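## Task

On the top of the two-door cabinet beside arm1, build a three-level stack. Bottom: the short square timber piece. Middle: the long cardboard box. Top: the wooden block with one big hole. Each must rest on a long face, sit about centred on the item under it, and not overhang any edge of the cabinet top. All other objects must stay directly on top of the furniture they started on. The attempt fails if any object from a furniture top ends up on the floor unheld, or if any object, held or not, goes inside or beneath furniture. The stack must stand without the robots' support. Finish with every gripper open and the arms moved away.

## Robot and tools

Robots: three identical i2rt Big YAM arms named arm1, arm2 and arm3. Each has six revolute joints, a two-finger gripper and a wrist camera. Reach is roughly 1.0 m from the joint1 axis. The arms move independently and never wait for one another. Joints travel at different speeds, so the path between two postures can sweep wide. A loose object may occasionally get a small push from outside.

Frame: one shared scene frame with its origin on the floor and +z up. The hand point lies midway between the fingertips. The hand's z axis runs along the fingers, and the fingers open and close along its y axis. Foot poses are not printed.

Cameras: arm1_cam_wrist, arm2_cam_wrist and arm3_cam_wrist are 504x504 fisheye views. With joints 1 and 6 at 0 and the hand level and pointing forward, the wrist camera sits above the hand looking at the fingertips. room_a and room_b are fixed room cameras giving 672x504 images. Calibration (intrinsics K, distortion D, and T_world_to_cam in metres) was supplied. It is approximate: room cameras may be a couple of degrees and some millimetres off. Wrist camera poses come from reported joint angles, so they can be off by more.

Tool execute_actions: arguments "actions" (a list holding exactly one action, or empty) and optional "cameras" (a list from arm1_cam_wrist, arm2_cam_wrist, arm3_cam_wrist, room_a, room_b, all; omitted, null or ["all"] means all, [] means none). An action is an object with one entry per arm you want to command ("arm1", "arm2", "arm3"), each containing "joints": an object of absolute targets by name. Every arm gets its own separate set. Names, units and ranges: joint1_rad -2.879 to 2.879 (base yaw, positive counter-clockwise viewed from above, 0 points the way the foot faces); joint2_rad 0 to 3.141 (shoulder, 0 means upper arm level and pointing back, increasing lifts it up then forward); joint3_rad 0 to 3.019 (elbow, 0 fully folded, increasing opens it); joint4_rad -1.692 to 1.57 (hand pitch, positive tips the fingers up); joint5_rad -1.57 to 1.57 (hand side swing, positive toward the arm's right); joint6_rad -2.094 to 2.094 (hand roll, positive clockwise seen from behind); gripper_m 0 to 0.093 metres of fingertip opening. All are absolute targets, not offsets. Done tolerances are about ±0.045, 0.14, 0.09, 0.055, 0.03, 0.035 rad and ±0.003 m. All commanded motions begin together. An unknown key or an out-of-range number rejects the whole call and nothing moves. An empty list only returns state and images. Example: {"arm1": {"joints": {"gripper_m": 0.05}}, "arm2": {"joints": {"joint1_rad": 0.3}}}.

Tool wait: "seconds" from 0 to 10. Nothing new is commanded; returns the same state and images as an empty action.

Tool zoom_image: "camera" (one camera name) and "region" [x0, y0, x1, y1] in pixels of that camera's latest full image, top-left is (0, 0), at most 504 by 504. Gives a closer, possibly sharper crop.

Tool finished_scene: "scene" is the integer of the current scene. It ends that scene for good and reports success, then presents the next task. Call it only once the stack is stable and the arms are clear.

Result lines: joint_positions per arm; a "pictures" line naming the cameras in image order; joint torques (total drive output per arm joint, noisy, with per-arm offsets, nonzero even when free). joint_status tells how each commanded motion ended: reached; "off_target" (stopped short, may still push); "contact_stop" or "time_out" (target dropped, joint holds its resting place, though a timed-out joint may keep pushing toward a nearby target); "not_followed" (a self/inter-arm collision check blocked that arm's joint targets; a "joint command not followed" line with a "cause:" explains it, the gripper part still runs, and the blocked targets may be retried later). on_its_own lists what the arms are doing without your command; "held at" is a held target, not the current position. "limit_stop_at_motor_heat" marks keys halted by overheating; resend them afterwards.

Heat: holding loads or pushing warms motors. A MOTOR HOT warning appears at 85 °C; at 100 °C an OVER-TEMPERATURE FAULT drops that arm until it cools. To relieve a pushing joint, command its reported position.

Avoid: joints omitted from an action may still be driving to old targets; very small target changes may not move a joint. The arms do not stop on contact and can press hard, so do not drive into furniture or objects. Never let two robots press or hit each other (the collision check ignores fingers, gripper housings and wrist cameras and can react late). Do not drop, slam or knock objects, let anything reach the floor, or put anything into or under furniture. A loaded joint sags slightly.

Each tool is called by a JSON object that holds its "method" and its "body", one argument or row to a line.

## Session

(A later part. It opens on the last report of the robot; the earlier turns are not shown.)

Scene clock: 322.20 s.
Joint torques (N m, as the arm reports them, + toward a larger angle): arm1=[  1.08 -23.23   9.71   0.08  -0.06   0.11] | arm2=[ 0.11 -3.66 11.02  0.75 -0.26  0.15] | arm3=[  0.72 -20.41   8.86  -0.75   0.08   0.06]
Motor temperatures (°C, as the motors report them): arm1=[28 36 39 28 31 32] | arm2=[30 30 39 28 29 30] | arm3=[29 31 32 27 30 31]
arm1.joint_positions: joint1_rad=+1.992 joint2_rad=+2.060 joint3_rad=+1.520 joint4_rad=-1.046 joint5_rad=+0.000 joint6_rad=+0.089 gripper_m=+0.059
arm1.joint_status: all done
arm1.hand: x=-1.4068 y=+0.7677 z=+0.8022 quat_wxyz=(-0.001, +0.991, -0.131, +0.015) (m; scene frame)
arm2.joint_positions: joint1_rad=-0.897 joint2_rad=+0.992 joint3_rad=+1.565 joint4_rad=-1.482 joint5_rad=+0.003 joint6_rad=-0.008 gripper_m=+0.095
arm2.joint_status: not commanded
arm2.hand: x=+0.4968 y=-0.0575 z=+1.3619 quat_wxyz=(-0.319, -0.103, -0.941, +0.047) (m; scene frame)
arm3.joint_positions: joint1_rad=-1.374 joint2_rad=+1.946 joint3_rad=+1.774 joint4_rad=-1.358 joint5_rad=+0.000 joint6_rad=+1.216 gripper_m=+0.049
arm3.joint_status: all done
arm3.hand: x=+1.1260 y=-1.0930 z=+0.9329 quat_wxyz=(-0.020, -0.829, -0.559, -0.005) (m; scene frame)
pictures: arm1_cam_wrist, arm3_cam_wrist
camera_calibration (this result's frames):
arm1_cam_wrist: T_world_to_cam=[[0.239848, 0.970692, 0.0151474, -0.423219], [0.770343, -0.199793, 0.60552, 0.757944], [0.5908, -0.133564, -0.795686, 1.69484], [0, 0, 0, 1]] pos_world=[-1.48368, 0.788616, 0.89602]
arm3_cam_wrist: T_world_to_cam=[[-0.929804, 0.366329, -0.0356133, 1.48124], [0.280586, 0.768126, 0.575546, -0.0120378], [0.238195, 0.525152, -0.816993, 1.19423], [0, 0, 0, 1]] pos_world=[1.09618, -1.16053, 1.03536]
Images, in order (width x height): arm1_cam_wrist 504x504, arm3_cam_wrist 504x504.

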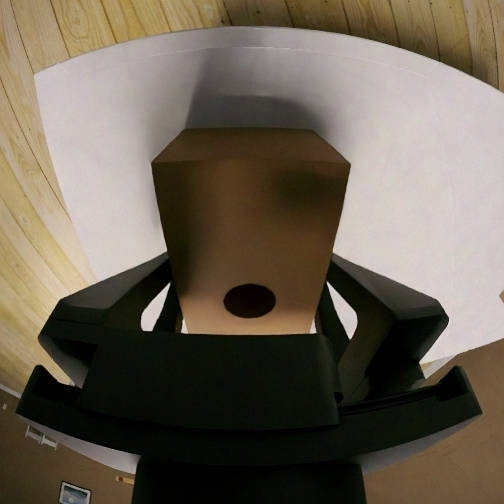

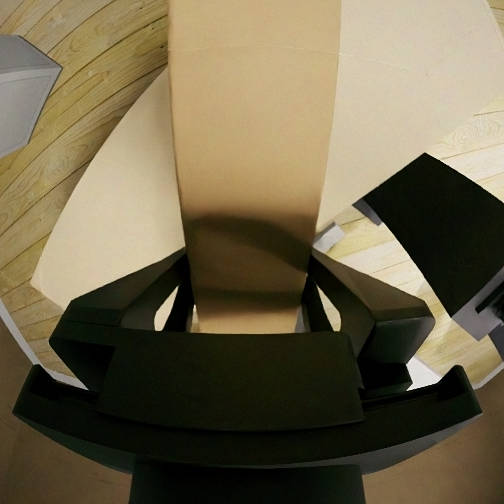

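{"method": "execute_actions", "body": {
  "actions": [
    {"arm1": {"joints": {"gripper_m": 0.093}}, "arm3": {"joints": {"joint1_rad": 0.757, "joint2_rad": 2.08, "joint3_rad": 1.81, "joint4_rad": -1.105, "joint6_rad": -0.69}}}
  ]
}}

Scene clock: 331.00 s.
Joint torques (N m, as the arm reports them, + toward a larger angle): arm1=[  1.05 -23.23   9.73   0.09  -0.06   0.11] | arm2=[ 0.41 -3.17 11.21  0.72 -0.26  0.15] | arm3=[ -0.13 -24.82  10.09   0.18  -0.04  -0.19]
Motor temperatures (°C, as the motors report them): arm1=[28 36 39 28 31 32] | arm2=[30 30 39 28 29 30] | arm3=[29 31 33 27 30 31]
arm1.joint_positions: joint1_rad=+1.992 joint2_rad=+2.060 joint3_rad=+1.520 joint4_rad=-1.046 joint5_rad=+0.000 joint6_rad=+0.089 gripper_m=+0.093
arm1.joint_status: all done
arm1.hand: x=-1.4068 y=+0.7677 z=+0.8022 quat_wxyz=(-0.001, +0.991, -0.131, +0.015) (m; scene frame)
arm2.joint_positions: joint1_rad=-0.897 joint2_rad=+0.992 joint3_rad=+1.565 joint4_rad=-1.482 joint5_rad=+0.003 joint6_rad=-0.008 gripper_m=+0.095
arm2.joint_status: not commanded
arm2.hand: x=+0.4968 y=-0.0575 z=+1.3619 quat_wxyz=(-0.319, -0.103, -0.941, +0.047) (m; scene frame)
arm3.joint_positions: joint1_rad=+0.757 joint2_rad=+2.099 joint3_rad=+1.787 joint4_rad=-1.103 joint5_rad=-0.001 joint6_rad=-0.673 gripper_m=+0.049
arm3.joint_status: all done
arm3.hand: x=+0.7944 y=-0.0198 z=+0.8500 quat_wxyz=(-0.073, +0.856, -0.511, -0.028) (m; scene frame)
pictures: arm1_cam_wrist, arm2_cam_wrist, arm3_cam_wrist, room_a, room_b
camera_calibration (this result's frames):
arm1_cam_wrist: T_world_to_cam=[[0.239848, 0.970692, 0.0151474, -0.423219], [0.770343, -0.199793, 0.60552, 0.757944], [0.5908, -0.133564, -0.795686, 1.69484], [0, 0, 0, 1]] pos_world=[-1.48368, 0.788616, 0.89602]
arm2_cam_wrist: T_world_to_cam=[[-0.215153, -0.976311, 0.0229227, 0.0218014], [-0.975938, 0.214101, -0.0413031, 0.562276], [0.0354169, -0.0312576, -0.998884, 1.46608], [0, 0, 0, 1]] pos_world=[0.501513, -0.0532729, 1.48717]
arm3_cam_wrist: T_world_to_cam=[[0.874649, 0.474528, 0.0990571, -0.768982], [0.375314, -0.792222, 0.481169, -0.721547], [0.306804, -0.383677, -0.871013, 0.615292], [0, 0, 0, 1]] pos_world=[0.754622, 0.0293516, 0.959286]
Images, in order (width x height): arm1_cam_wrist 504x504, arm2_cam_wrist 504x504, arm3_cam_wrist 504x504, room_a 672x504, room_b 672x504.

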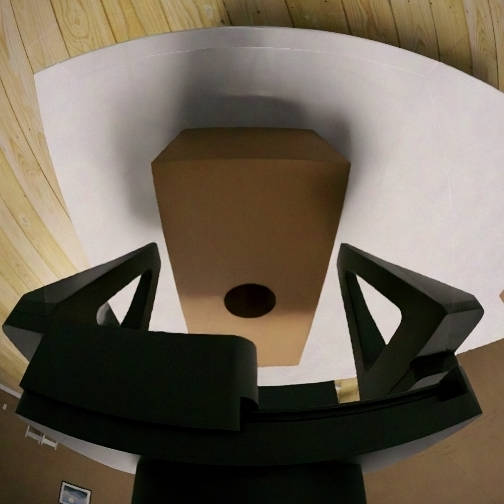

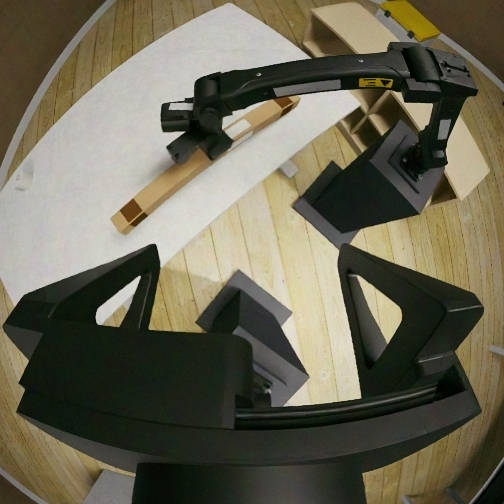

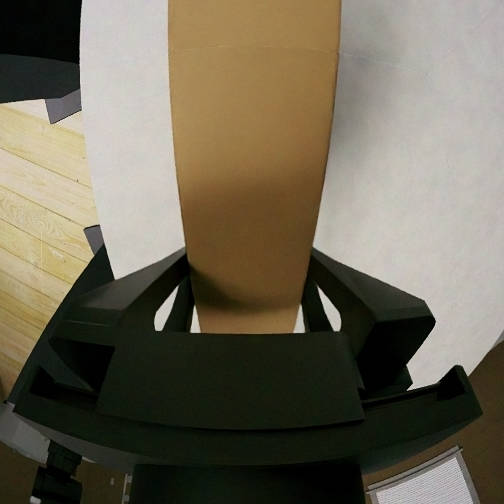

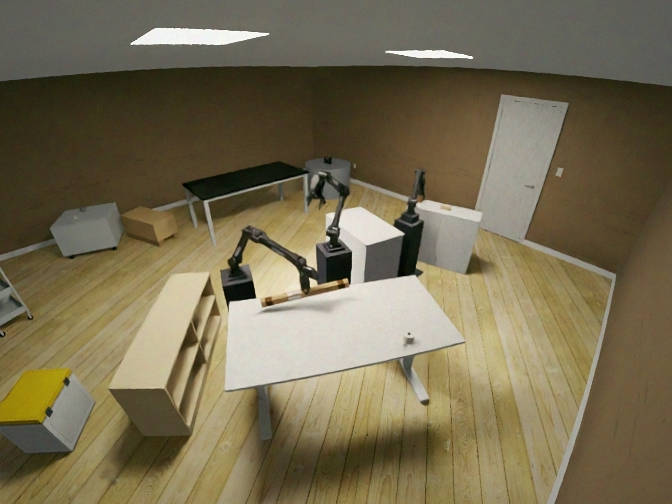

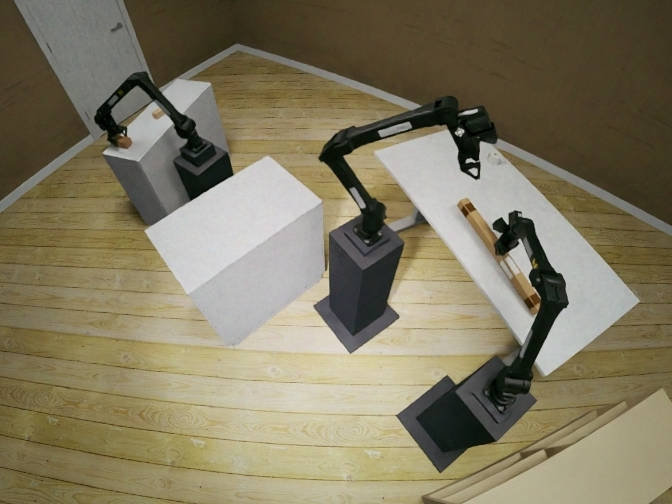

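{"method": "execute_actions", "body": {
  "actions": [
    {"arm1": {"joints": {"joint2_rad": 1.75}}, "arm2": {"joints": {"joint1_rad": -0.2, "joint2_rad": 1.9, "joint3_rad": 1.69, "joint4_rad": -0.94, "joint6_rad": 0.976}}, "arm3": {"joints": {"joint2_rad": 2.21}}}
  ],
  "cameras": ["arm2_cam_wrist", "arm3_cam_wrist", "room_a"]
}}

Scene clock: 355.77 s.
Joint torques (N m, as the arm reports them, + toward a larger angle): arm1=[  1.06 -20.88  11.16   0.62  -0.06   0.1 ] | arm2=[ -0.17 -20.39  10.3    1.87  -0.07   0.12] | arm3=[  0.18 -23.44   9.43   0.04  -0.16  -0.21]
Motor temperatures (°C, as the motors report them): arm1=[28 36 39 28 31 32] | arm2=[30 30 39 28 29 30] | arm3=[29 32 34 27 30 31]
arm1.joint_positions: joint1_rad=+1.992 joint2_rad=+1.757 joint3_rad=+1.524 joint4_rad=-1.046 joint5_rad=+0.000 joint6_rad=+0.089 gripper_m=+0.093
arm1.joint_status: all done
arm1.hand: x=-1.4265 y=+0.7705 z=+0.9774 quat_wxyz=(-0.008, +0.982, -0.129, -0.137) (m; scene frame)
arm2.joint_positions: joint1_rad=-0.196 joint2_rad=+1.902 joint3_rad=+1.675 joint4_rad=-0.960 joint5_rad=+0.000 joint6_rad=+0.968 gripper_m=+0.095
arm2.joint_status: all done
arm2.hand: x=+0.7595 y=+0.3224 z=+1.0089 quat_wxyz=(-0.141, -0.241, -0.953, -0.118) (m; scene frame)
arm3.joint_positions: joint1_rad=+0.757 joint2_rad=+2.210 joint3_rad=+1.787 joint4_rad=-1.104 joint5_rad=+0.001 joint6_rad=-0.675 gripper_m=+0.049
arm3.joint_status: all done
arm3.hand: x=+0.7925 y=-0.0315 z=+0.7778 quat_wxyz=(-0.020, +0.859, -0.511, -0.007) (m; scene frame)
pictures: arm2_cam_wrist, arm3_cam_wrist, room_a
camera_calibration (this result's frames):
arm2_cam_wrist: T_world_to_cam=[[-0.417314, -0.858944, -0.296756, 0.895615], [-0.881529, 0.303273, 0.361844, 0.215541], [-0.220806, 0.412602, -0.883745, 1.0513], [0, 0, 0, 1]] pos_world=[0.795892, 0.270145, 1.11687]
arm3_cam_wrist: T_world_to_cam=[[0.874789, 0.483559, 0.0302448, -0.700881], [0.385852, -0.733064, 0.560121, -0.763279], [0.293023, -0.478317, -0.827859, 0.522841], [0, 0, 0, 1]] pos_world=[0.754431, 0.0294693, 0.881565]
Images, in order (width x height): arm2_cam_wrist 504x504, arm3_cam_wrist 504x504, room_a 672x504.

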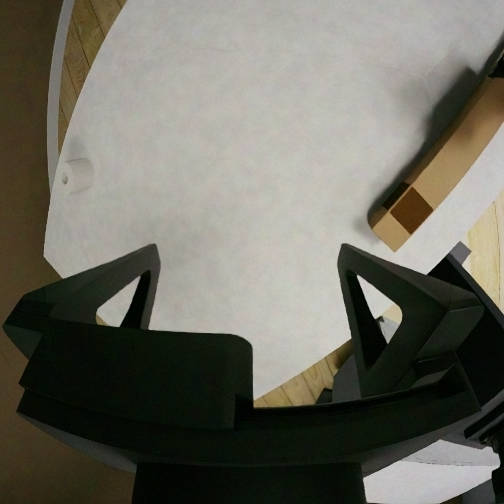

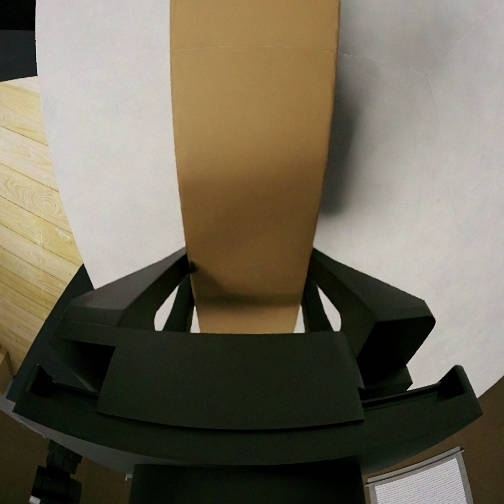

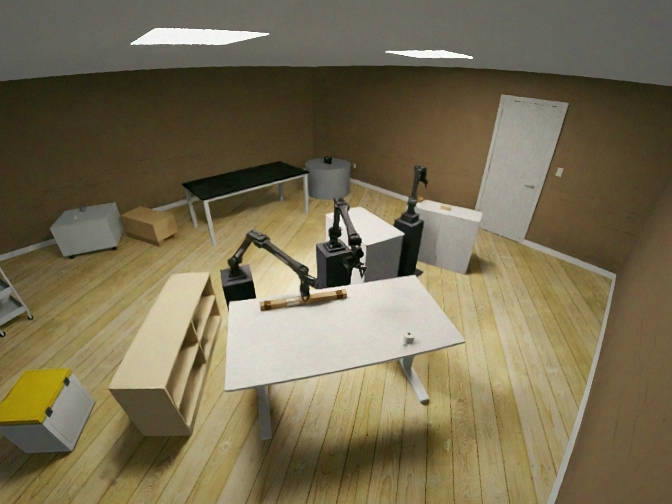

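{"method": "zoom_image", "body": {
  "camera": "room_a",
  "region": [240, 250, 380, 330]
}}

{"method": "zoom_image", "body": {
  "camera": "arm2_cam_wrist",
  "region": [340, 60, 504, 270]
}}

Region (240, 250, 380, 330) of room_a's 672x504 image, scaled by 3.600, with more detail than that image has; it fills the top 288 rows of this view, and the rest is white.

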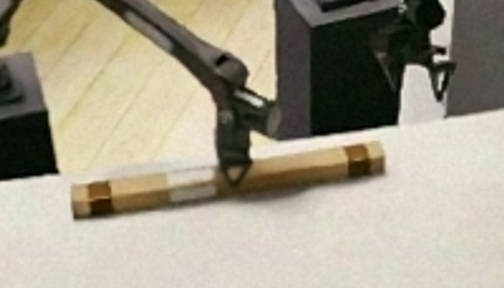

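Region (340, 60, 504, 270) of arm2_cam_wrist's 504x504 image, scaled by 2.400, with more detail than that image has; it fills the left 394 columns of this view, and the rest is white.

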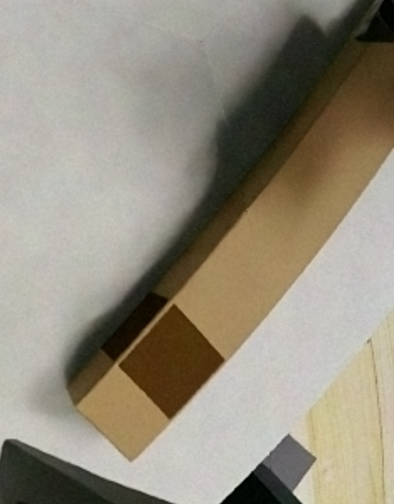

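{"method": "execute_actions", "body": {
  "actions": [
    {"arm1": {"joints": {"joint1_rad": 1.1, "joint2_rad": 1.5, "joint3_rad": 1.3, "joint4_rad": -0.8, "joint6_rad": 0}}, "arm3": {"joints": {"joint2_rad": 2.24}}}
  ],
  "cameras": ["arm3_cam_wrist", "arm1_cam_wrist"]
}}

Scene clock: 364.47 s.
Joint torques (N m, as the arm reports them, + toward a larger angle): arm1=[  0.69 -15.6   10.38   1.34  -0.13  -0.13] | arm2=[  0.06 -20.32  10.32   1.84  -0.08   0.09] | arm3=[  0.49 -20.46   9.57   0.16  -0.13  -0.17]
Motor temperatures (°C, as the motors report them): arm1=[28 36 40 28 31 32] | arm2=[30 31 39 28 29 30] | arm3=[29 32 34 27 30 31]
arm1.joint_positions: joint1_rad=+1.094 joint2_rad=+1.495 joint3_rad=+1.296 joint4_rad=-0.807 joint5_rad=+0.002 joint6_rad=+0.014 gripper_m=+0.093
arm1.joint_status: all done
arm1.hand: x=-1.1062 y=+1.1642 z=+1.0465 quat_wxyz=(-0.146, +0.824, -0.495, -0.234) (m; scene frame)
arm2.joint_positions: joint1_rad=-0.196 joint2_rad=+1.902 joint3_rad=+1.675 joint4_rad=-0.960 joint5_rad=+0.000 joint6_rad=+0.968 gripper_m=+0.095
arm2.joint_status: not commanded
arm2.hand: x=+0.7595 y=+0.3224 z=+1.0089 quat_wxyz=(-0.141, -0.241, -0.953, -0.118) (m; scene frame)
arm3.joint_positions: joint1_rad=+0.757 joint2_rad=+2.212 joint3_rad=+1.787 joint4_rad=-1.104 joint5_rad=+0.001 joint6_rad=-0.675 gripper_m=+0.049
arm3.joint_status: all done
arm3.hand: x=+0.7924 y=-0.0318 z=+0.7766 quat_wxyz=(-0.020, +0.859, -0.511, -0.007) (m; scene frame)
pictures: arm1_cam_wrist, arm3_cam_wrist
camera_calibration (this result's frames):
arm1_cam_wrist: T_world_to_cam=[[0.878301, 0.477313, 0.027574, 0.383745], [0.475036, -0.877732, 0.062668, 1.48844], [0.0541148, -0.0419427, -0.997653, 1.27558], [0, 0, 0, 1]] pos_world=[-1.11313, 1.17678, 1.16873]
arm3_cam_wrist: T_world_to_cam=[[0.874799, 0.483615, 0.0290421, -0.699748], [0.386041, -0.732011, 0.561366, -0.763853], [0.292744, -0.479871, -0.827058, 0.52127], [0, 0, 0, 1]] pos_world=[0.754419, 0.0294017, 0.880244]
Images, in order (width x height): arm1_cam_wrist 504x504, arm3_cam_wrist 504x504.

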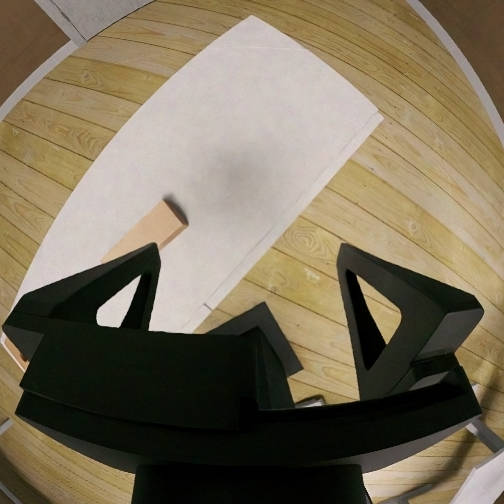

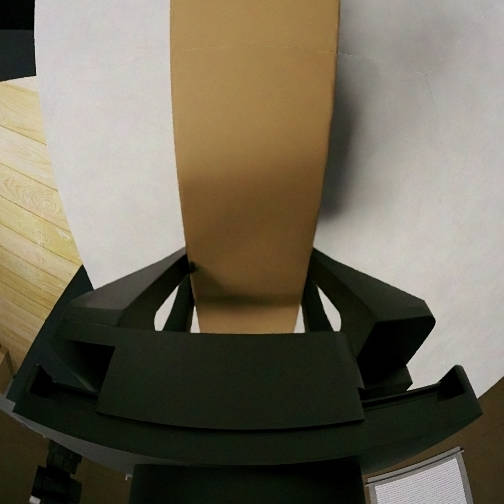

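{"method": "execute_actions", "body": {
  "actions": [
    {"arm1": {"joints": {"joint1_rad": 0.5}}, "arm3": {"joints": {"gripper_m": 0.093, "joint2_rad": 2.21}}}
  ],
  "cameras": ["arm3_cam_wrist"]
}}

Scene clock: 368.53 s.
Joint torques (N m, as the arm reports them, + toward a larger angle): arm1=[  0.62 -15.87  10.47   1.35  -0.14  -0.12] | arm2=[ -0.62 -20.27  10.27   1.8   -0.06   0.08] | arm3=[  0.45 -24.14   9.54   0.22  -0.12  -0.21]
Motor temperatures (°C, as the motors report them): arm1=[28 35 40 28 31 32] | arm2=[30 31 39 28 29 30] | arm3=[29 32 34 27 30 31]
arm1.joint_positions: joint1_rad=+0.492 joint2_rad=+1.496 joint3_rad=+1.296 joint4_rad=-0.807 joint5_rad=+0.002 joint6_rad=+0.012 gripper_m=+0.093
arm1.joint_status: all done
arm1.hand: x=-0.7764 y=+1.2298 z=+1.0517 quat_wxyz=(-0.213, +0.640, -0.716, -0.182) (m; scene frame)
arm2.joint_positions: joint1_rad=-0.196 joint2_rad=+1.902 joint3_rad=+1.675 joint4_rad=-0.960 joint5_rad=+0.000 joint6_rad=+0.968 gripper_m=+0.095
arm2.joint_status: not commanded
arm2.hand: x=+0.7595 y=+0.3224 z=+1.0089 quat_wxyz=(-0.141, -0.241, -0.953, -0.118) (m; scene frame)
arm3.joint_positions: joint1_rad=+0.757 joint2_rad=+2.212 joint3_rad=+1.787 joint4_rad=-1.104 joint5_rad=+0.001 joint6_rad=-0.676 gripper_m=+0.093
arm3.joint_status: all done
arm3.hand: x=+0.7924 y=-0.0318 z=+0.7766 quat_wxyz=(-0.020, +0.859, -0.511, -0.007) (m; scene frame)
pictures: arm3_cam_wrist
camera_calibration (this result's frames):
arm3_cam_wrist: T_world_to_cam=[[0.874614, 0.483949, 0.0290541, -0.6996], [0.386312, -0.731862, 0.561374, -0.764069], [0.29294, -0.479762, -0.827052, 0.521114], [0, 0, 0, 1]] pos_world=[0.754394, 0.0293876, 0.880243]
Images, in order (width x height): arm3_cam_wrist 504x504.

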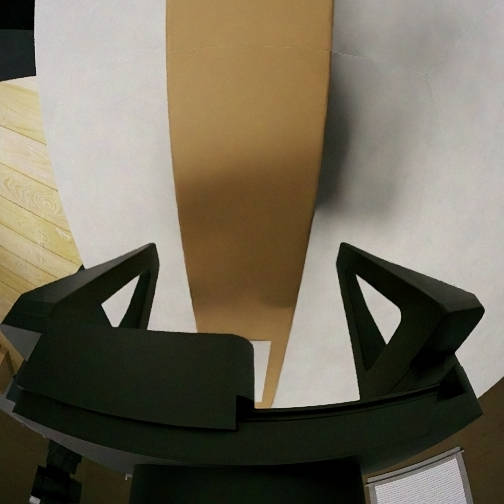

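{"method": "execute_actions", "body": {
  "actions": [
    {"arm1": {"joints": {"joint1_rad": -0.2}}, "arm3": {"joints": {"joint2_rad": 2.08}}}
  ],
  "cameras": []
}}

Scene clock: 380.70 s.
Joint torques (N m, as the arm reports them, + toward a larger angle): arm1=[  1.13 -16.35  10.48   1.35  -0.14  -0.12] | arm2=[ -0.29 -20.52  10.29   1.84  -0.06   0.09] | arm3=[  0.1  -20.1   10.22   0.39  -0.15  -0.21]
Motor temperatures (°C, as the motors report them): arm1=[28 35 40 28 31 32] | arm2=[30 32 39 28 29 30] | arm3=[29 33 34 27 30 31]
arm1.joint_positions: joint1_rad=-0.210 joint2_rad=+1.497 joint3_rad=+1.296 joint4_rad=-0.807 joint5_rad=+0.002 joint6_rad=+0.011 gripper_m=+0.093
arm1.joint_status: all done
arm1.hand: x=-0.4264 y=+1.0584 z=+1.0567 quat_wxyz=(-0.265, +0.354, -0.891, -0.102) (m; scene frame)
arm2.joint_positions: joint1_rad=-0.196 joint2_rad=+1.902 joint3_rad=+1.675 joint4_rad=-0.960 joint5_rad=+0.000 joint6_rad=+0.968 gripper_m=+0.095
arm2.joint_status: not commanded
arm2.hand: x=+0.7595 y=+0.3224 z=+1.0089 quat_wxyz=(-0.141, -0.241, -0.953, -0.118) (m; scene frame)
arm3.joint_positions: joint1_rad=+0.757 joint2_rad=+2.058 joint3_rad=+1.787 joint4_rad=-1.104 joint5_rad=+0.001 joint6_rad=-0.676 gripper_m=+0.093
arm3.joint_status: all done
arm3.hand: x=+0.7949 y=-0.0180 z=+0.8765 quat_wxyz=(-0.092, +0.855, -0.509, -0.034) (m; scene frame)
pictures: none
No camera images: the call's "cameras" was empty. Leave "cameras" out to get every camera's image.

{"method": "execute_actions", "body": {
  "actions": [
    {"arm1": {"joints": {"joint1_rad": -1.2}}, "arm2": {"joints": {"joint1_rad": -0.745, "joint2_rad": 2.165}}, "arm3": {"joints": {"joint1_rad": -0.4, "joint2_rad": 1.3, "joint3_rad": 1.2, "joint6_rad": 0}}}
  ],
  "cameras": ["arm2_cam_wrist", "arm1_cam_wrist", "room_b"]
}}

Scene clock: 391.37 s.
Joint torques (N m, as the arm reports them, + toward a larger angle): arm1=[  1.16 -15.79  10.56   1.36  -0.14  -0.12] | arm2=[ -0.32 -21.28   9.22   1.    -0.14   0.11] | arm3=[ 0.55 -8.98  8.87  0.75 -0.17  0.08]
Motor temperatures (°C, as the motors report them): arm1=[28 35 40 28 31 32] | arm2=[30 32 39 28 29 30] | arm3=[29 32 35 27 30 31]
arm1.joint_positions: joint1_rad=-1.206 joint2_rad=+1.500 joint3_rad=+1.296 joint4_rad=-0.807 joint5_rad=+0.002 joint6_rad=+0.011 gripper_m=+0.093
arm1.joint_status: all done
arm1.hand: x=-0.2834 y=+0.5355 z=+1.0567 quat_wxyz=(-0.282, -0.116, -0.952, +0.030) (m; scene frame)
arm2.joint_positions: joint1_rad=-0.736 joint2_rad=+2.161 joint3_rad=+1.675 joint4_rad=-0.950 joint5_rad=+0.002 joint6_rad=+0.970 gripper_m=+0.095
arm2.joint_status: all done
arm2.hand: x=+0.8157 y=-0.0317 z=+0.8458 quat_wxyz=(-0.060, -0.495, -0.866, -0.020) (m; scene frame)
arm3.joint_positions: joint1_rad=-0.404 joint2_rad=+1.289 joint3_rad=+1.202 joint4_rad=-1.104 joint5_rad=+0.003 joint6_rad=-0.017 gripper_m=+0.093
arm3.joint_status: all done
arm3.hand: x=+1.1166 y=-0.5788 z=+1.0380 quat_wxyz=(-0.188, +0.121, -0.974, -0.019) (m; scene frame)
pictures: arm1_cam_wrist, arm2_cam_wrist, room_b
camera_calibration (this result's frames):
arm1_cam_wrist: T_world_to_cam=[[-0.226622, -0.973934, 0.00971367, 0.443798], [-0.972896, 0.226829, 0.0449711, -0.438013], [-0.0460022, 0.000741028, -0.998941, 1.16496], [0, 0, 0, 1]] pos_world=[-0.271976, 0.53072, 1.17911]
arm2_cam_wrist: T_world_to_cam=[[-0.851224, -0.51527, -0.0995712, 0.764543], [-0.490187, 0.712872, 0.501528, 0.00711225], [-0.187441, 0.475721, -0.859392, 1.01995], [0, 0, 0, 1]] pos_world=[0.845465, -0.0963375, 0.9491]
Images, in order (width x height): arm1_cam_wrist 504x504, arm2_cam_wrist 504x504, room_b 672x504.

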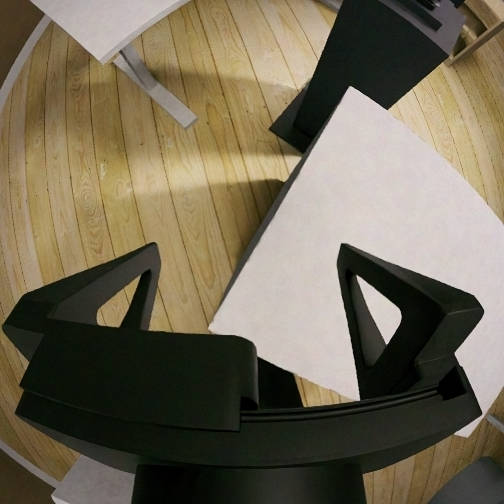

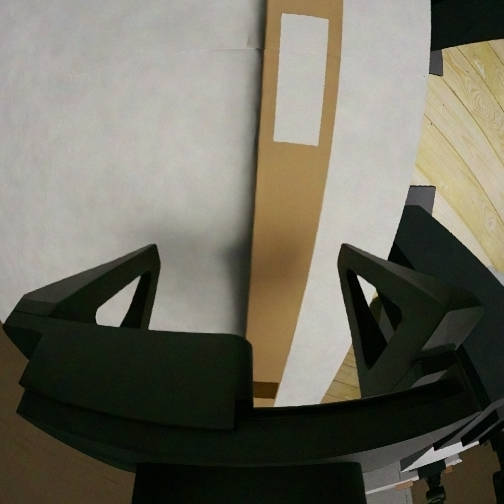

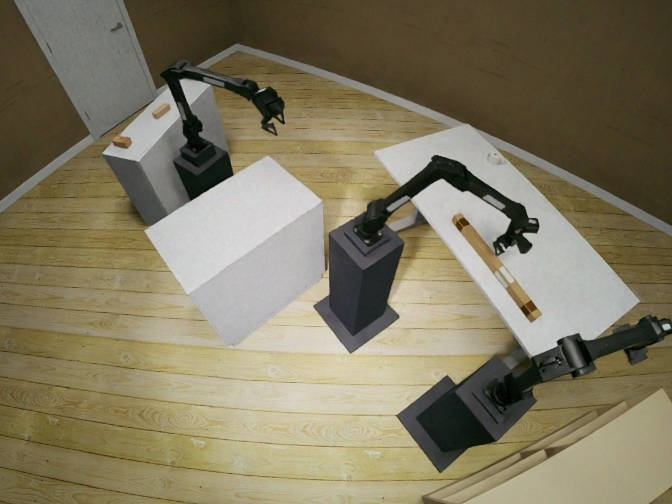

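{"method": "execute_actions", "body": {
  "actions": [
    {"arm1": {"joints": {"joint1_rad": -1.94}}, "arm2": {"joints": {"joint2_rad": 2.28}}}
  ],
  "cameras": ["arm2_cam_wrist", "arm1_cam_wrist"]
}}

Scene clock: 399.57 s.
Joint torques (N m, as the arm reports them, + toward a larger angle): arm1=[  1.61 -16.16  10.5    1.34  -0.16  -0.12] | arm2=[ -0.42 -22.63   8.43   0.87  -0.16   0.12] | arm3=[ 1.15 -8.75  8.93  0.79 -0.17  0.04]
Motor temperatures (°C, as the motors report them): arm1=[28 35 40 28 31 32] | arm2=[30 33 38 28 29 30] | arm3=[29 32 34 27 30 31]
arm1.joint_positions: joint1_rad=-1.950 joint2_rad=+1.500 joint3_rad=+1.296 joint4_rad=-0.807 joint5_rad=+0.002 joint6_rad=+0.011 gripper_m=+0.093
arm1.joint_status: all done
arm1.hand: x=-0.5175 y=+0.1958 z=+1.0525 quat_wxyz=(-0.251, -0.456, -0.845, +0.125) (m; scene frame)
arm2.joint_positions: joint1_rad=-0.736 joint2_rad=+2.281 joint3_rad=+1.675 joint4_rad=-0.950 joint5_rad=+0.002 joint6_rad=+0.970 gripper_m=+0.095
arm2.joint_status: all done
arm2.hand: x=+0.7932 y=-0.0313 z=+0.7711 quat_wxyz=(-0.006, -0.496, -0.868, +0.006) (m; scene frame)
arm3.joint_positions: joint1_rad=-0.404 joint2_rad=+1.289 joint3_rad=+1.202 joint4_rad=-1.104 joint5_rad=+0.003 joint6_rad=-0.017 gripper_m=+0.093
arm3.joint_status: not commanded
arm3.hand: x=+1.1166 y=-0.5788 z=+1.0380 quat_wxyz=(-0.188, +0.121, -0.974, -0.019) (m; scene frame)
pictures: arm1_cam_wrist, arm2_cam_wrist
camera_calibration (this result's frames):
arm1_cam_wrist: T_world_to_cam=[[-0.826338, -0.563174, 0.000609348, -0.321285], [-0.562378, 0.825226, 0.0522677, -0.500983], [-0.0299387, 0.0428481, -0.998633, 1.15003], [0, 0, 0, 1]] pos_world=[-0.512802, 0.183208, 1.17483]
arm2_cam_wrist: T_world_to_cam=[[-0.858186, -0.513336, -0.00191006, 0.668442], [-0.425518, 0.709281, 0.56201, -0.0648188], [-0.287145, 0.483122, -0.827128, 1.00574], [0, 0, 0, 1]] pos_world=[0.834858, -0.0967823, 0.869578]
Images, in order (width x height): arm1_cam_wrist 504x504, arm2_cam_wrist 504x504.

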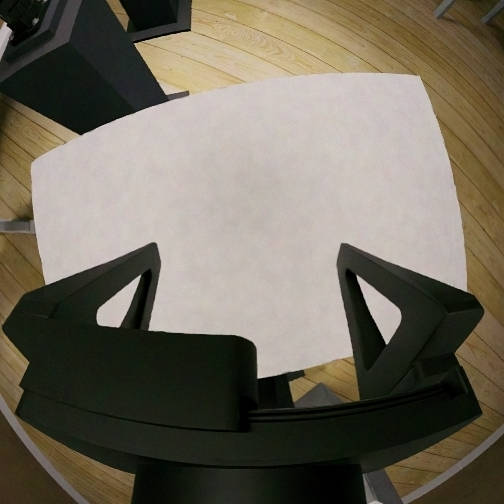

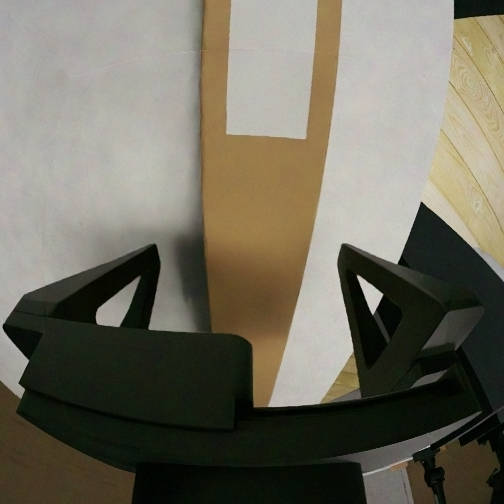

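{"method": "execute_actions", "body": {
  "actions": [
    {"arm1": {"joints": {"joint1_rad": -2.5, "joint2_rad": 1.6, "joint3_rad": 1.725, "joint4_rad": -1.09, "joint6_rad": 1.38}}, "arm2": {"joints": {"joint2_rad": 2.335}}}
  ],
  "cameras": ["arm2_cam_wrist"]
}}

Scene clock: 424.87 s.
Joint torques (N m, as the arm reports them, + toward a larger angle): arm1=[  0.62 -17.48  13.55   0.76  -0.07   0.09] | arm2=[ -0.43 -20.89   8.34   0.74  -0.14   0.12] | arm3=[ 0.61 -9.48  8.99  0.87 -0.13  0.05]
Motor temperatures (°C, as the motors report them): arm1=[28 35 41 28 31 32] | arm2=[30 33 37 28 29 30] | arm3=[29 31 34 27 30 31]
arm1.joint_positions: joint1_rad=-2.500 joint2_rad=+1.592 joint3_rad=+1.689 joint4_rad=-1.084 joint5_rad=+0.001 joint6_rad=+1.366 gripper_m=+0.093
arm1.joint_status: all done
arm1.hand: x=-0.8101 y=+0.0526 z=+1.1599 quat_wxyz=(-0.288, -0.950, -0.117, +0.016) (m; scene frame)
arm2.joint_positions: joint1_rad=-0.736 joint2_rad=+2.314 joint3_rad=+1.675 joint4_rad=-0.950 joint5_rad=+0.002 joint6_rad=+0.970 gripper_m=+0.095
arm2.joint_status: all done
arm2.hand: x=+0.7854 y=-0.0310 z=+0.7508 quat_wxyz=(+0.008, -0.497, -0.868, +0.013) (m; scene frame)
arm3.joint_positions: joint1_rad=-0.404 joint2_rad=+1.289 joint3_rad=+1.202 joint4_rad=-1.104 joint5_rad=+0.003 joint6_rad=-0.017 gripper_m=+0.093
arm3.joint_status: not commanded
arm3.hand: x=+1.1166 y=-0.5788 z=+1.0380 quat_wxyz=(-0.188, +0.121, -0.974, -0.019) (m; scene frame)
pictures: arm2_cam_wrist
camera_calibration (this result's frames):
arm2_cam_wrist: T_world_to_cam=[[-0.85805, -0.512941, 0.0253213, 0.641272], [-0.406307, 0.708176, 0.577409, -0.0836268], [-0.314109, 0.485158, -0.816062, 0.999557], [0, 0, 0, 1]] pos_world=[0.830235, -0.0967857, 0.84775]
Images, in order (width x height): arm2_cam_wrist 504x504.

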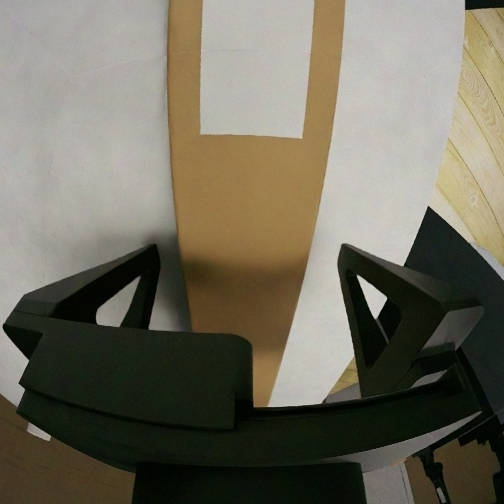

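{"method": "execute_actions", "body": {
  "actions": [
    {"arm2": {"joints": {"gripper_m": 0.025, "joint2_rad": 2.314}}}
  ],
  "cameras": ["arm2_cam_wrist"]
}}

Scene clock: 430.27 s.
Joint torques (N m, as the arm reports them, + toward a larger angle): arm1=[  0.77 -17.47  13.55   0.76  -0.07   0.08] | arm2=[ -0.59 -22.85   8.32   0.76  -0.12   0.11] | arm3=[ 0.61 -9.1   8.8   0.72 -0.11  0.08]
Motor temperatures (°C, as the motors report them): arm1=[28 35 41 28 31 32] | arm2=[30 33 37 28 29 30] | arm3=[29 30 34 27 30 31]
arm1.joint_positions: joint1_rad=-2.500 joint2_rad=+1.592 joint3_rad=+1.689 joint4_rad=-1.084 joint5_rad=+0.001 joint6_rad=+1.366 gripper_m=+0.093
arm1.joint_status: not commanded
arm1.hand: x=-0.8101 y=+0.0526 z=+1.1599 quat_wxyz=(-0.288, -0.950, -0.117, +0.016) (m; scene frame)
arm2.joint_positions: joint1_rad=-0.736 joint2_rad=+2.314 joint3_rad=+1.675 joint4_rad=-0.950 joint5_rad=+0.001 joint6_rad=+0.971 gripper_m=+0.050
arm2.joint_status: gripper_m off_target (ended at +0.050, target +0.025); the others done
arm2.hand: x=+0.7855 y=-0.0310 z=+0.7508 quat_wxyz=(+0.008, -0.497, -0.868, +0.013) (m; scene frame)
arm3.joint_positions: joint1_rad=-0.404 joint2_rad=+1.289 joint3_rad=+1.202 joint4_rad=-1.104 joint5_rad=+0.003 joint6_rad=-0.017 gripper_m=+0.093
arm3.joint_status: not commanded
arm3.hand: x=+1.1166 y=-0.5788 z=+1.0380 quat_wxyz=(-0.188, +0.121, -0.974, -0.019) (m; scene frame)
pictures: arm2_cam_wrist
camera_calibration (this result's frames):
arm2_cam_wrist: T_world_to_cam=[[-0.858845, -0.511636, 0.024793, 0.642447], [-0.405471, 0.708617, 0.577455, -0.0843042], [-0.313016, 0.485892, -0.816046, 0.998708], [0, 0, 0, 1]] pos_world=[0.830191, -0.0968255, 0.847745]
Images, in order (width x height): arm2_cam_wrist 504x504.

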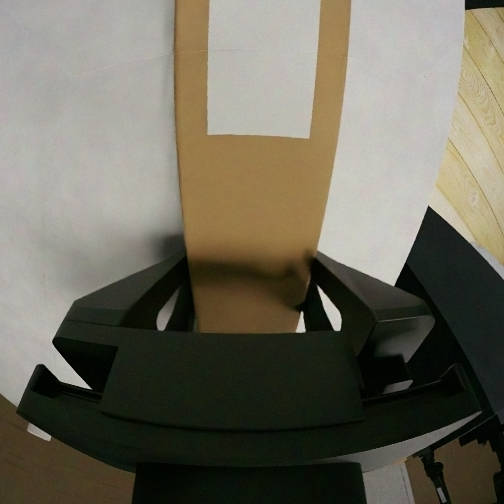

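{"method": "execute_actions", "body": {
  "actions": [
    {"arm2": {"joints": {"joint1_rad": 2.293, "joint2_rad": 2.08, "joint4_rad": -1.0, "joint6_rad": 2.06}}, "arm1": {"joints": {"joint6_rad": 1.3}}}
  ],
  "cameras": ["arm2_cam_wrist", "arm1_cam_wrist", "room_b", "room_a"]
}}

Scene clock: 443.30 s.
Joint torques (N m, as the arm reports them, + toward a larger angle): arm1=[  0.78 -17.45  13.55   0.76  -0.07  -0.2 ] | arm2=[  0.63 -21.26   8.72   0.11  -0.03   0.12] | arm3=[ 0.77 -8.76  8.93  0.85 -0.15  0.05]
Motor temperatures (°C, as the motors report them): arm1=[28 35 43 28 31 32] | arm2=[31 34 37 28 29 30] | arm3=[29 30 34 27 30 31]
arm1.joint_positions: joint1_rad=-2.500 joint2_rad=+1.592 joint3_rad=+1.689 joint4_rad=-1.084 joint5_rad=+0.001 joint6_rad=+1.314 gripper_m=+0.093
arm1.joint_status: all done
arm1.hand: x=-0.8101 y=+0.0526 z=+1.1599 quat_wxyz=(-0.287, -0.947, -0.142, +0.023) (m; scene frame)
arm2.joint_positions: joint1_rad=+2.301 joint2_rad=+2.079 joint3_rad=+1.688 joint4_rad=-0.985 joint5_rad=-0.002 joint6_rad=+2.052 gripper_m=+0.050
arm2.joint_status: all done
arm2.hand: x=-0.4975 y=+0.1311 z=+0.9117 quat_wxyz=(+0.086, +0.439, -0.893, -0.052) (m; scene frame)
arm3.joint_positions: joint1_rad=-0.404 joint2_rad=+1.289 joint3_rad=+1.202 joint4_rad=-1.104 joint5_rad=+0.003 joint6_rad=-0.017 gripper_m=+0.093
arm3.joint_status: not commanded
arm3.hand: x=+1.1166 y=-0.5788 z=+1.0380 quat_wxyz=(-0.188, +0.121, -0.974, -0.019) (m; scene frame)
pictures: arm1_cam_wrist, arm2_cam_wrist, room_a, room_b
camera_calibration (this result's frames):
arm1_cam_wrist: T_world_to_cam=[[-0.301409, 0.794776, -0.526768, 0.321769], [0.754915, 0.536391, 0.377343, 0.152324], [0.582456, -0.283931, -0.761661, 1.49312], [0, 0, 0, 1]] pos_world=[-0.887685, 0.0865032, 1.24927]
arm2_cam_wrist: T_world_to_cam=[[0.778189, -0.603037, -0.175409, 0.628435], [-0.367807, -0.664001, 0.651015, -0.680662], [-0.509058, -0.442097, -0.738519, 0.603007], [0, 0, 0, 1]] pos_world=[-0.432428, 0.193596, 0.998687]
Images, in order (width x height): arm1_cam_wrist 504x504, arm2_cam_wrist 504x504, room_a 672x504, room_b 672x504.

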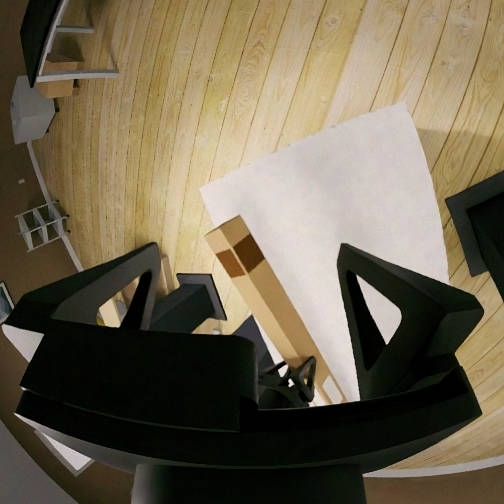

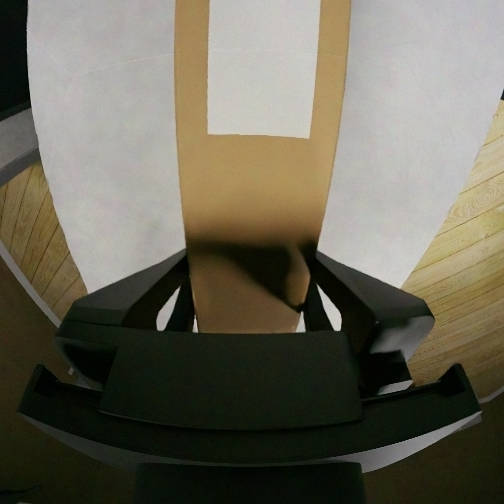

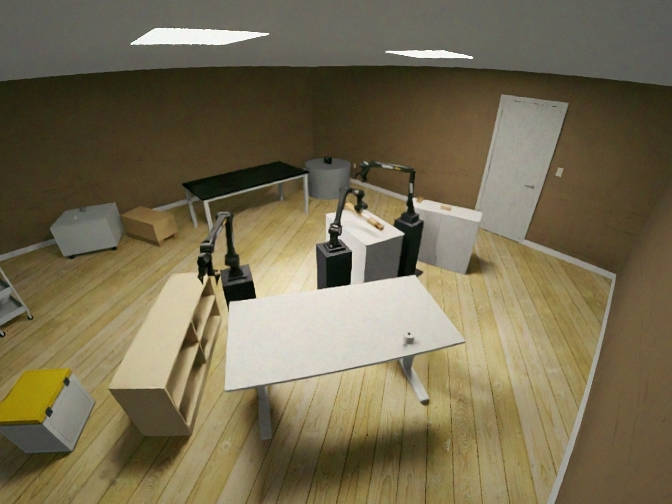

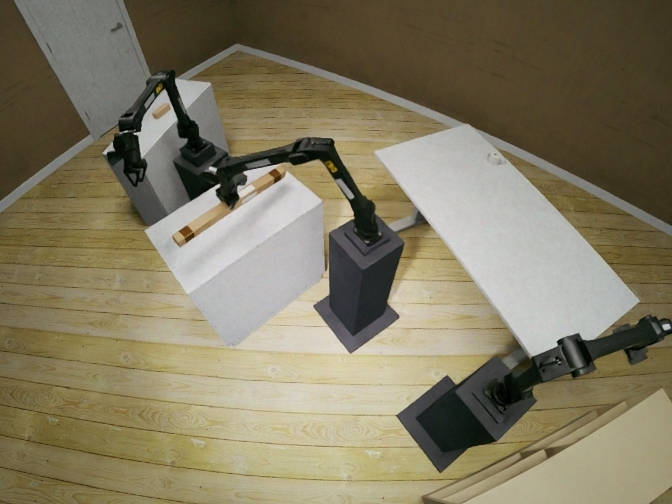

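{"method": "execute_actions", "body": {
  "actions": [
    {"arm2": {"joints": {"joint2_rad": 2.215, "joint4_rad": -1.045}}}
  ],
  "cameras": ["arm2_cam_wrist", "arm1_cam_wrist", "room_a"]
}}

Scene clock: 455.47 s.
Joint torques (N m, as the arm reports them, + toward a larger angle): arm1=[  0.8  -17.43  13.55   0.76  -0.07  -0.2 ] | arm2=[  0.2  -23.11   7.81  -0.27  -0.04   0.15] | arm3=[ 0.81 -9.39  8.79  0.69 -0.12  0.05]
Motor temperatures (°C, as the motors report them): arm1=[28 35 43 28 31 32] | arm2=[30 34 37 28 29 30] | arm3=[29 30 35 27 30 31]
arm1.joint_positions: joint1_rad=-2.500 joint2_rad=+1.592 joint3_rad=+1.689 joint4_rad=-1.084 joint5_rad=+0.001 joint6_rad=+1.314 gripper_m=+0.093
arm1.joint_status: not commanded
arm1.hand: x=-0.8101 y=+0.0526 z=+1.1599 quat_wxyz=(-0.287, -0.947, -0.142, +0.023) (m; scene frame)
arm2.joint_positions: joint1_rad=+2.301 joint2_rad=+2.225 joint3_rad=+1.688 joint4_rad=-1.032 joint5_rad=-0.002 joint6_rad=+2.052 gripper_m=+0.050
arm2.joint_status: all done
arm2.hand: x=-0.4677 y=+0.1243 z=+0.8189 quat_wxyz=(+0.009, +0.442, -0.897, +0.004) (m; scene frame)
arm3.joint_positions: joint1_rad=-0.404 joint2_rad=+1.289 joint3_rad=+1.202 joint4_rad=-1.104 joint5_rad=+0.003 joint6_rad=-0.017 gripper_m=+0.093
arm3.joint_status: not commanded
arm3.hand: x=+1.1166 y=-0.5788 z=+1.0380 quat_wxyz=(-0.188, +0.121, -0.974, -0.019) (m; scene frame)
pictures: arm1_cam_wrist, arm2_cam_wrist, room_a
camera_calibration (this result's frames):
arm1_cam_wrist: T_world_to_cam=[[-0.301409, 0.794776, -0.526768, 0.321769], [0.754915, 0.536391, 0.377343, 0.152324], [0.582456, -0.283931, -0.761661, 1.49312], [0, 0, 0, 1]] pos_world=[-0.887685, 0.0865032, 1.24927]
arm2_cam_wrist: T_world_to_cam=[[0.797192, -0.603697, -0.00600586, 0.455107], [-0.483659, -0.644571, 0.592117, -0.622079], [-0.36133, -0.469126, -0.80583, 0.674264], [0, 0, 0, 1]] pos_world=[-0.42005, 0.190087, 0.914419]
Images, in order (width x height): arm1_cam_wrist 504x504, arm2_cam_wrist 504x504, room_a 672x504.

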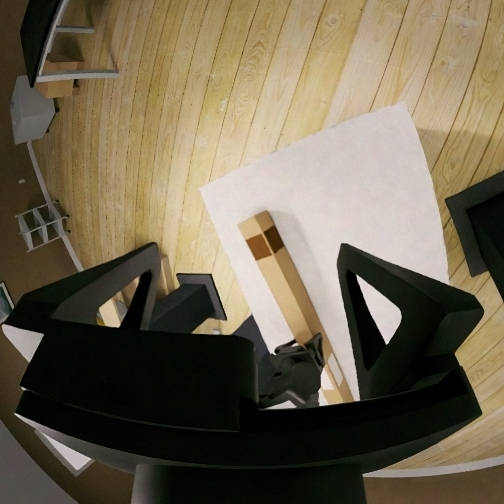

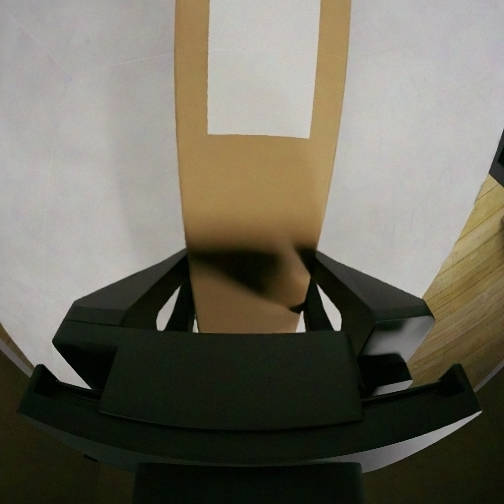

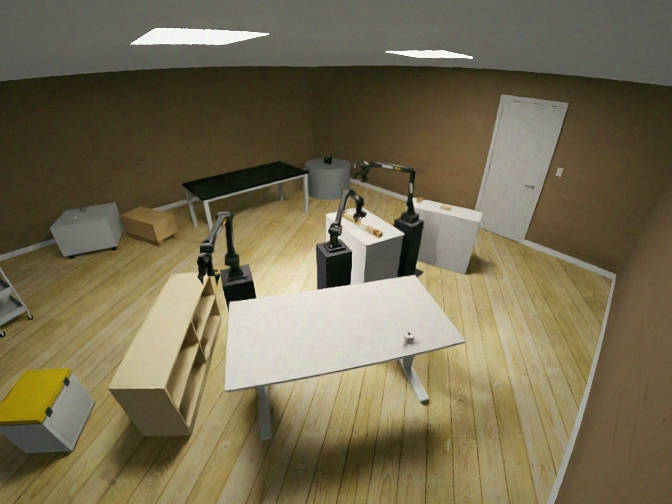

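{"method": "zoom_image", "body": {
  "camera": "arm1_cam_wrist",
  "region": [190, 170, 400, 410]
}}

{"method": "zoom_image", "body": {
  "camera": "room_a",
  "region": [310, 180, 420, 260]
}}

Region (190, 170, 400, 410) of arm1_cam_wrist's 504x504 image, scaled by 2.100, with more detail than that image has; it fills the left 441 columns of this view, and the rest is white.

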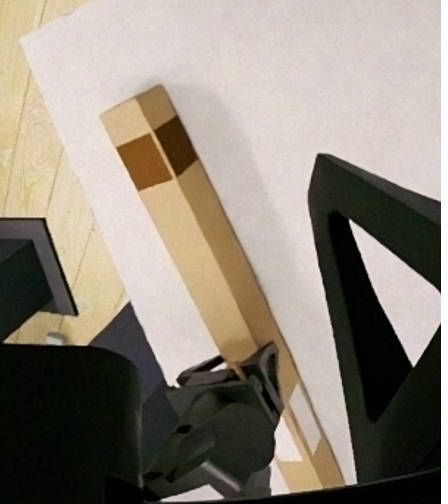

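Region (310, 180, 420, 260) of room_a's 672x504 image, scaled by 4.582, with more detail than that image has; it fills the top 367 rows of this view, and the rest is white.

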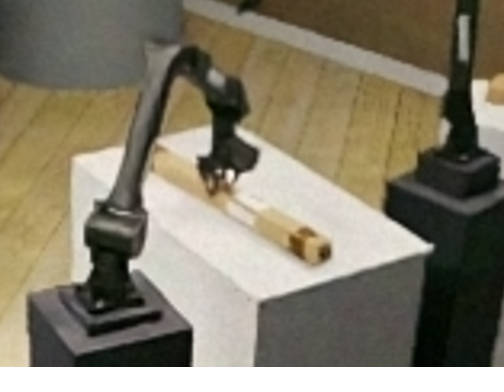

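{"method": "execute_actions", "body": {
  "actions": [
    {"arm2": {"joints": {"joint2_rad": 2.275, "joint4_rad": -0.985}}}
  ],
  "cameras": ["arm2_cam_wrist", "arm1_cam_wrist"]
}}

Scene clock: 465.50 s.
Joint torques (N m, as the arm reports them, + toward a larger angle): arm1=[  0.8  -17.47  13.56   0.77  -0.08  -0.2 ] | arm2=[  0.06 -19.47   7.87   1.12  -0.05   0.12] | arm3=[ 0.37 -9.14  8.91  0.82 -0.16  0.05]
Motor temperatures (°C, as the motors report them): arm1=[28 35 44 28 31 32] | arm2=[30 34 37 28 29 30] | arm3=[29 30 35 27 30 31]
arm1.joint_positions: joint1_rad=-2.500 joint2_rad=+1.592 joint3_rad=+1.689 joint4_rad=-1.084 joint5_rad=+0.001 joint6_rad=+1.314 gripper_m=+0.093
arm1.joint_status: not commanded
arm1.hand: x=-0.8101 y=+0.0526 z=+1.1599 quat_wxyz=(-0.287, -0.947, -0.142, +0.023) (m; scene frame)
arm2.joint_positions: joint1_rad=+2.301 joint2_rad=+2.238 joint3_rad=+1.688 joint4_rad=-1.002 joint5_rad=-0.001 joint6_rad=+2.054 gripper_m=+0.050
arm2.joint_status: all done
arm2.hand: x=-0.4724 y=+0.1253 z=+0.8110 quat_wxyz=(+0.015, +0.441, -0.897, -0.001) (m; scene frame)
arm3.joint_positions: joint1_rad=-0.404 joint2_rad=+1.289 joint3_rad=+1.202 joint4_rad=-1.104 joint5_rad=+0.003 joint6_rad=-0.017 gripper_m=+0.093
arm3.joint_status: not commanded
arm3.hand: x=+1.1166 y=-0.5788 z=+1.0380 quat_wxyz=(-0.188, +0.121, -0.974, -0.019) (m; scene frame)
pictures: arm1_cam_wrist, arm2_cam_wrist
camera_calibration (this result's frames):
arm1_cam_wrist: T_world_to_cam=[[-0.301409, 0.794776, -0.526768, 0.321769], [0.754915, 0.536391, 0.377343, 0.152324], [0.582456, -0.283931, -0.761661, 1.49312], [0, 0, 0, 1]] pos_world=[-0.887685, 0.0865032, 1.24927]
arm2_cam_wrist: T_world_to_cam=[[0.795888, -0.605077, -0.0210776, 0.471197], [-0.475345, -0.646048, 0.597217, -0.619155], [-0.37498, -0.465299, -0.801803, 0.656422], [0, 0, 0, 1]] pos_world=[-0.423187, 0.190539, 0.906023]
Images, in order (width x height): arm1_cam_wrist 504x504, arm2_cam_wrist 504x504.

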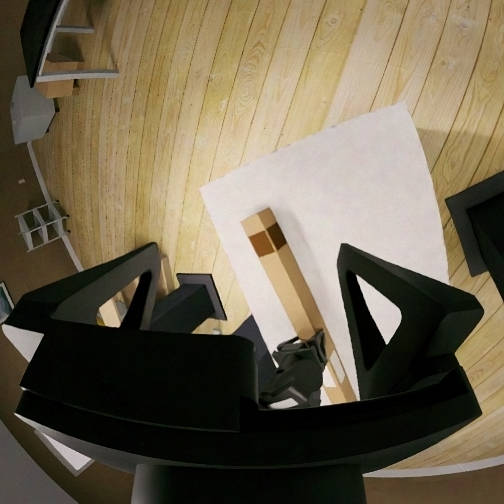

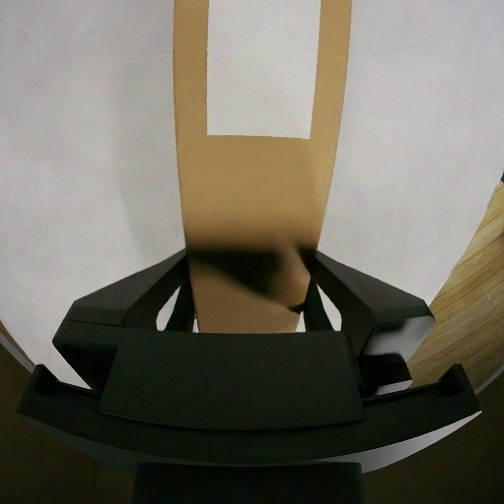

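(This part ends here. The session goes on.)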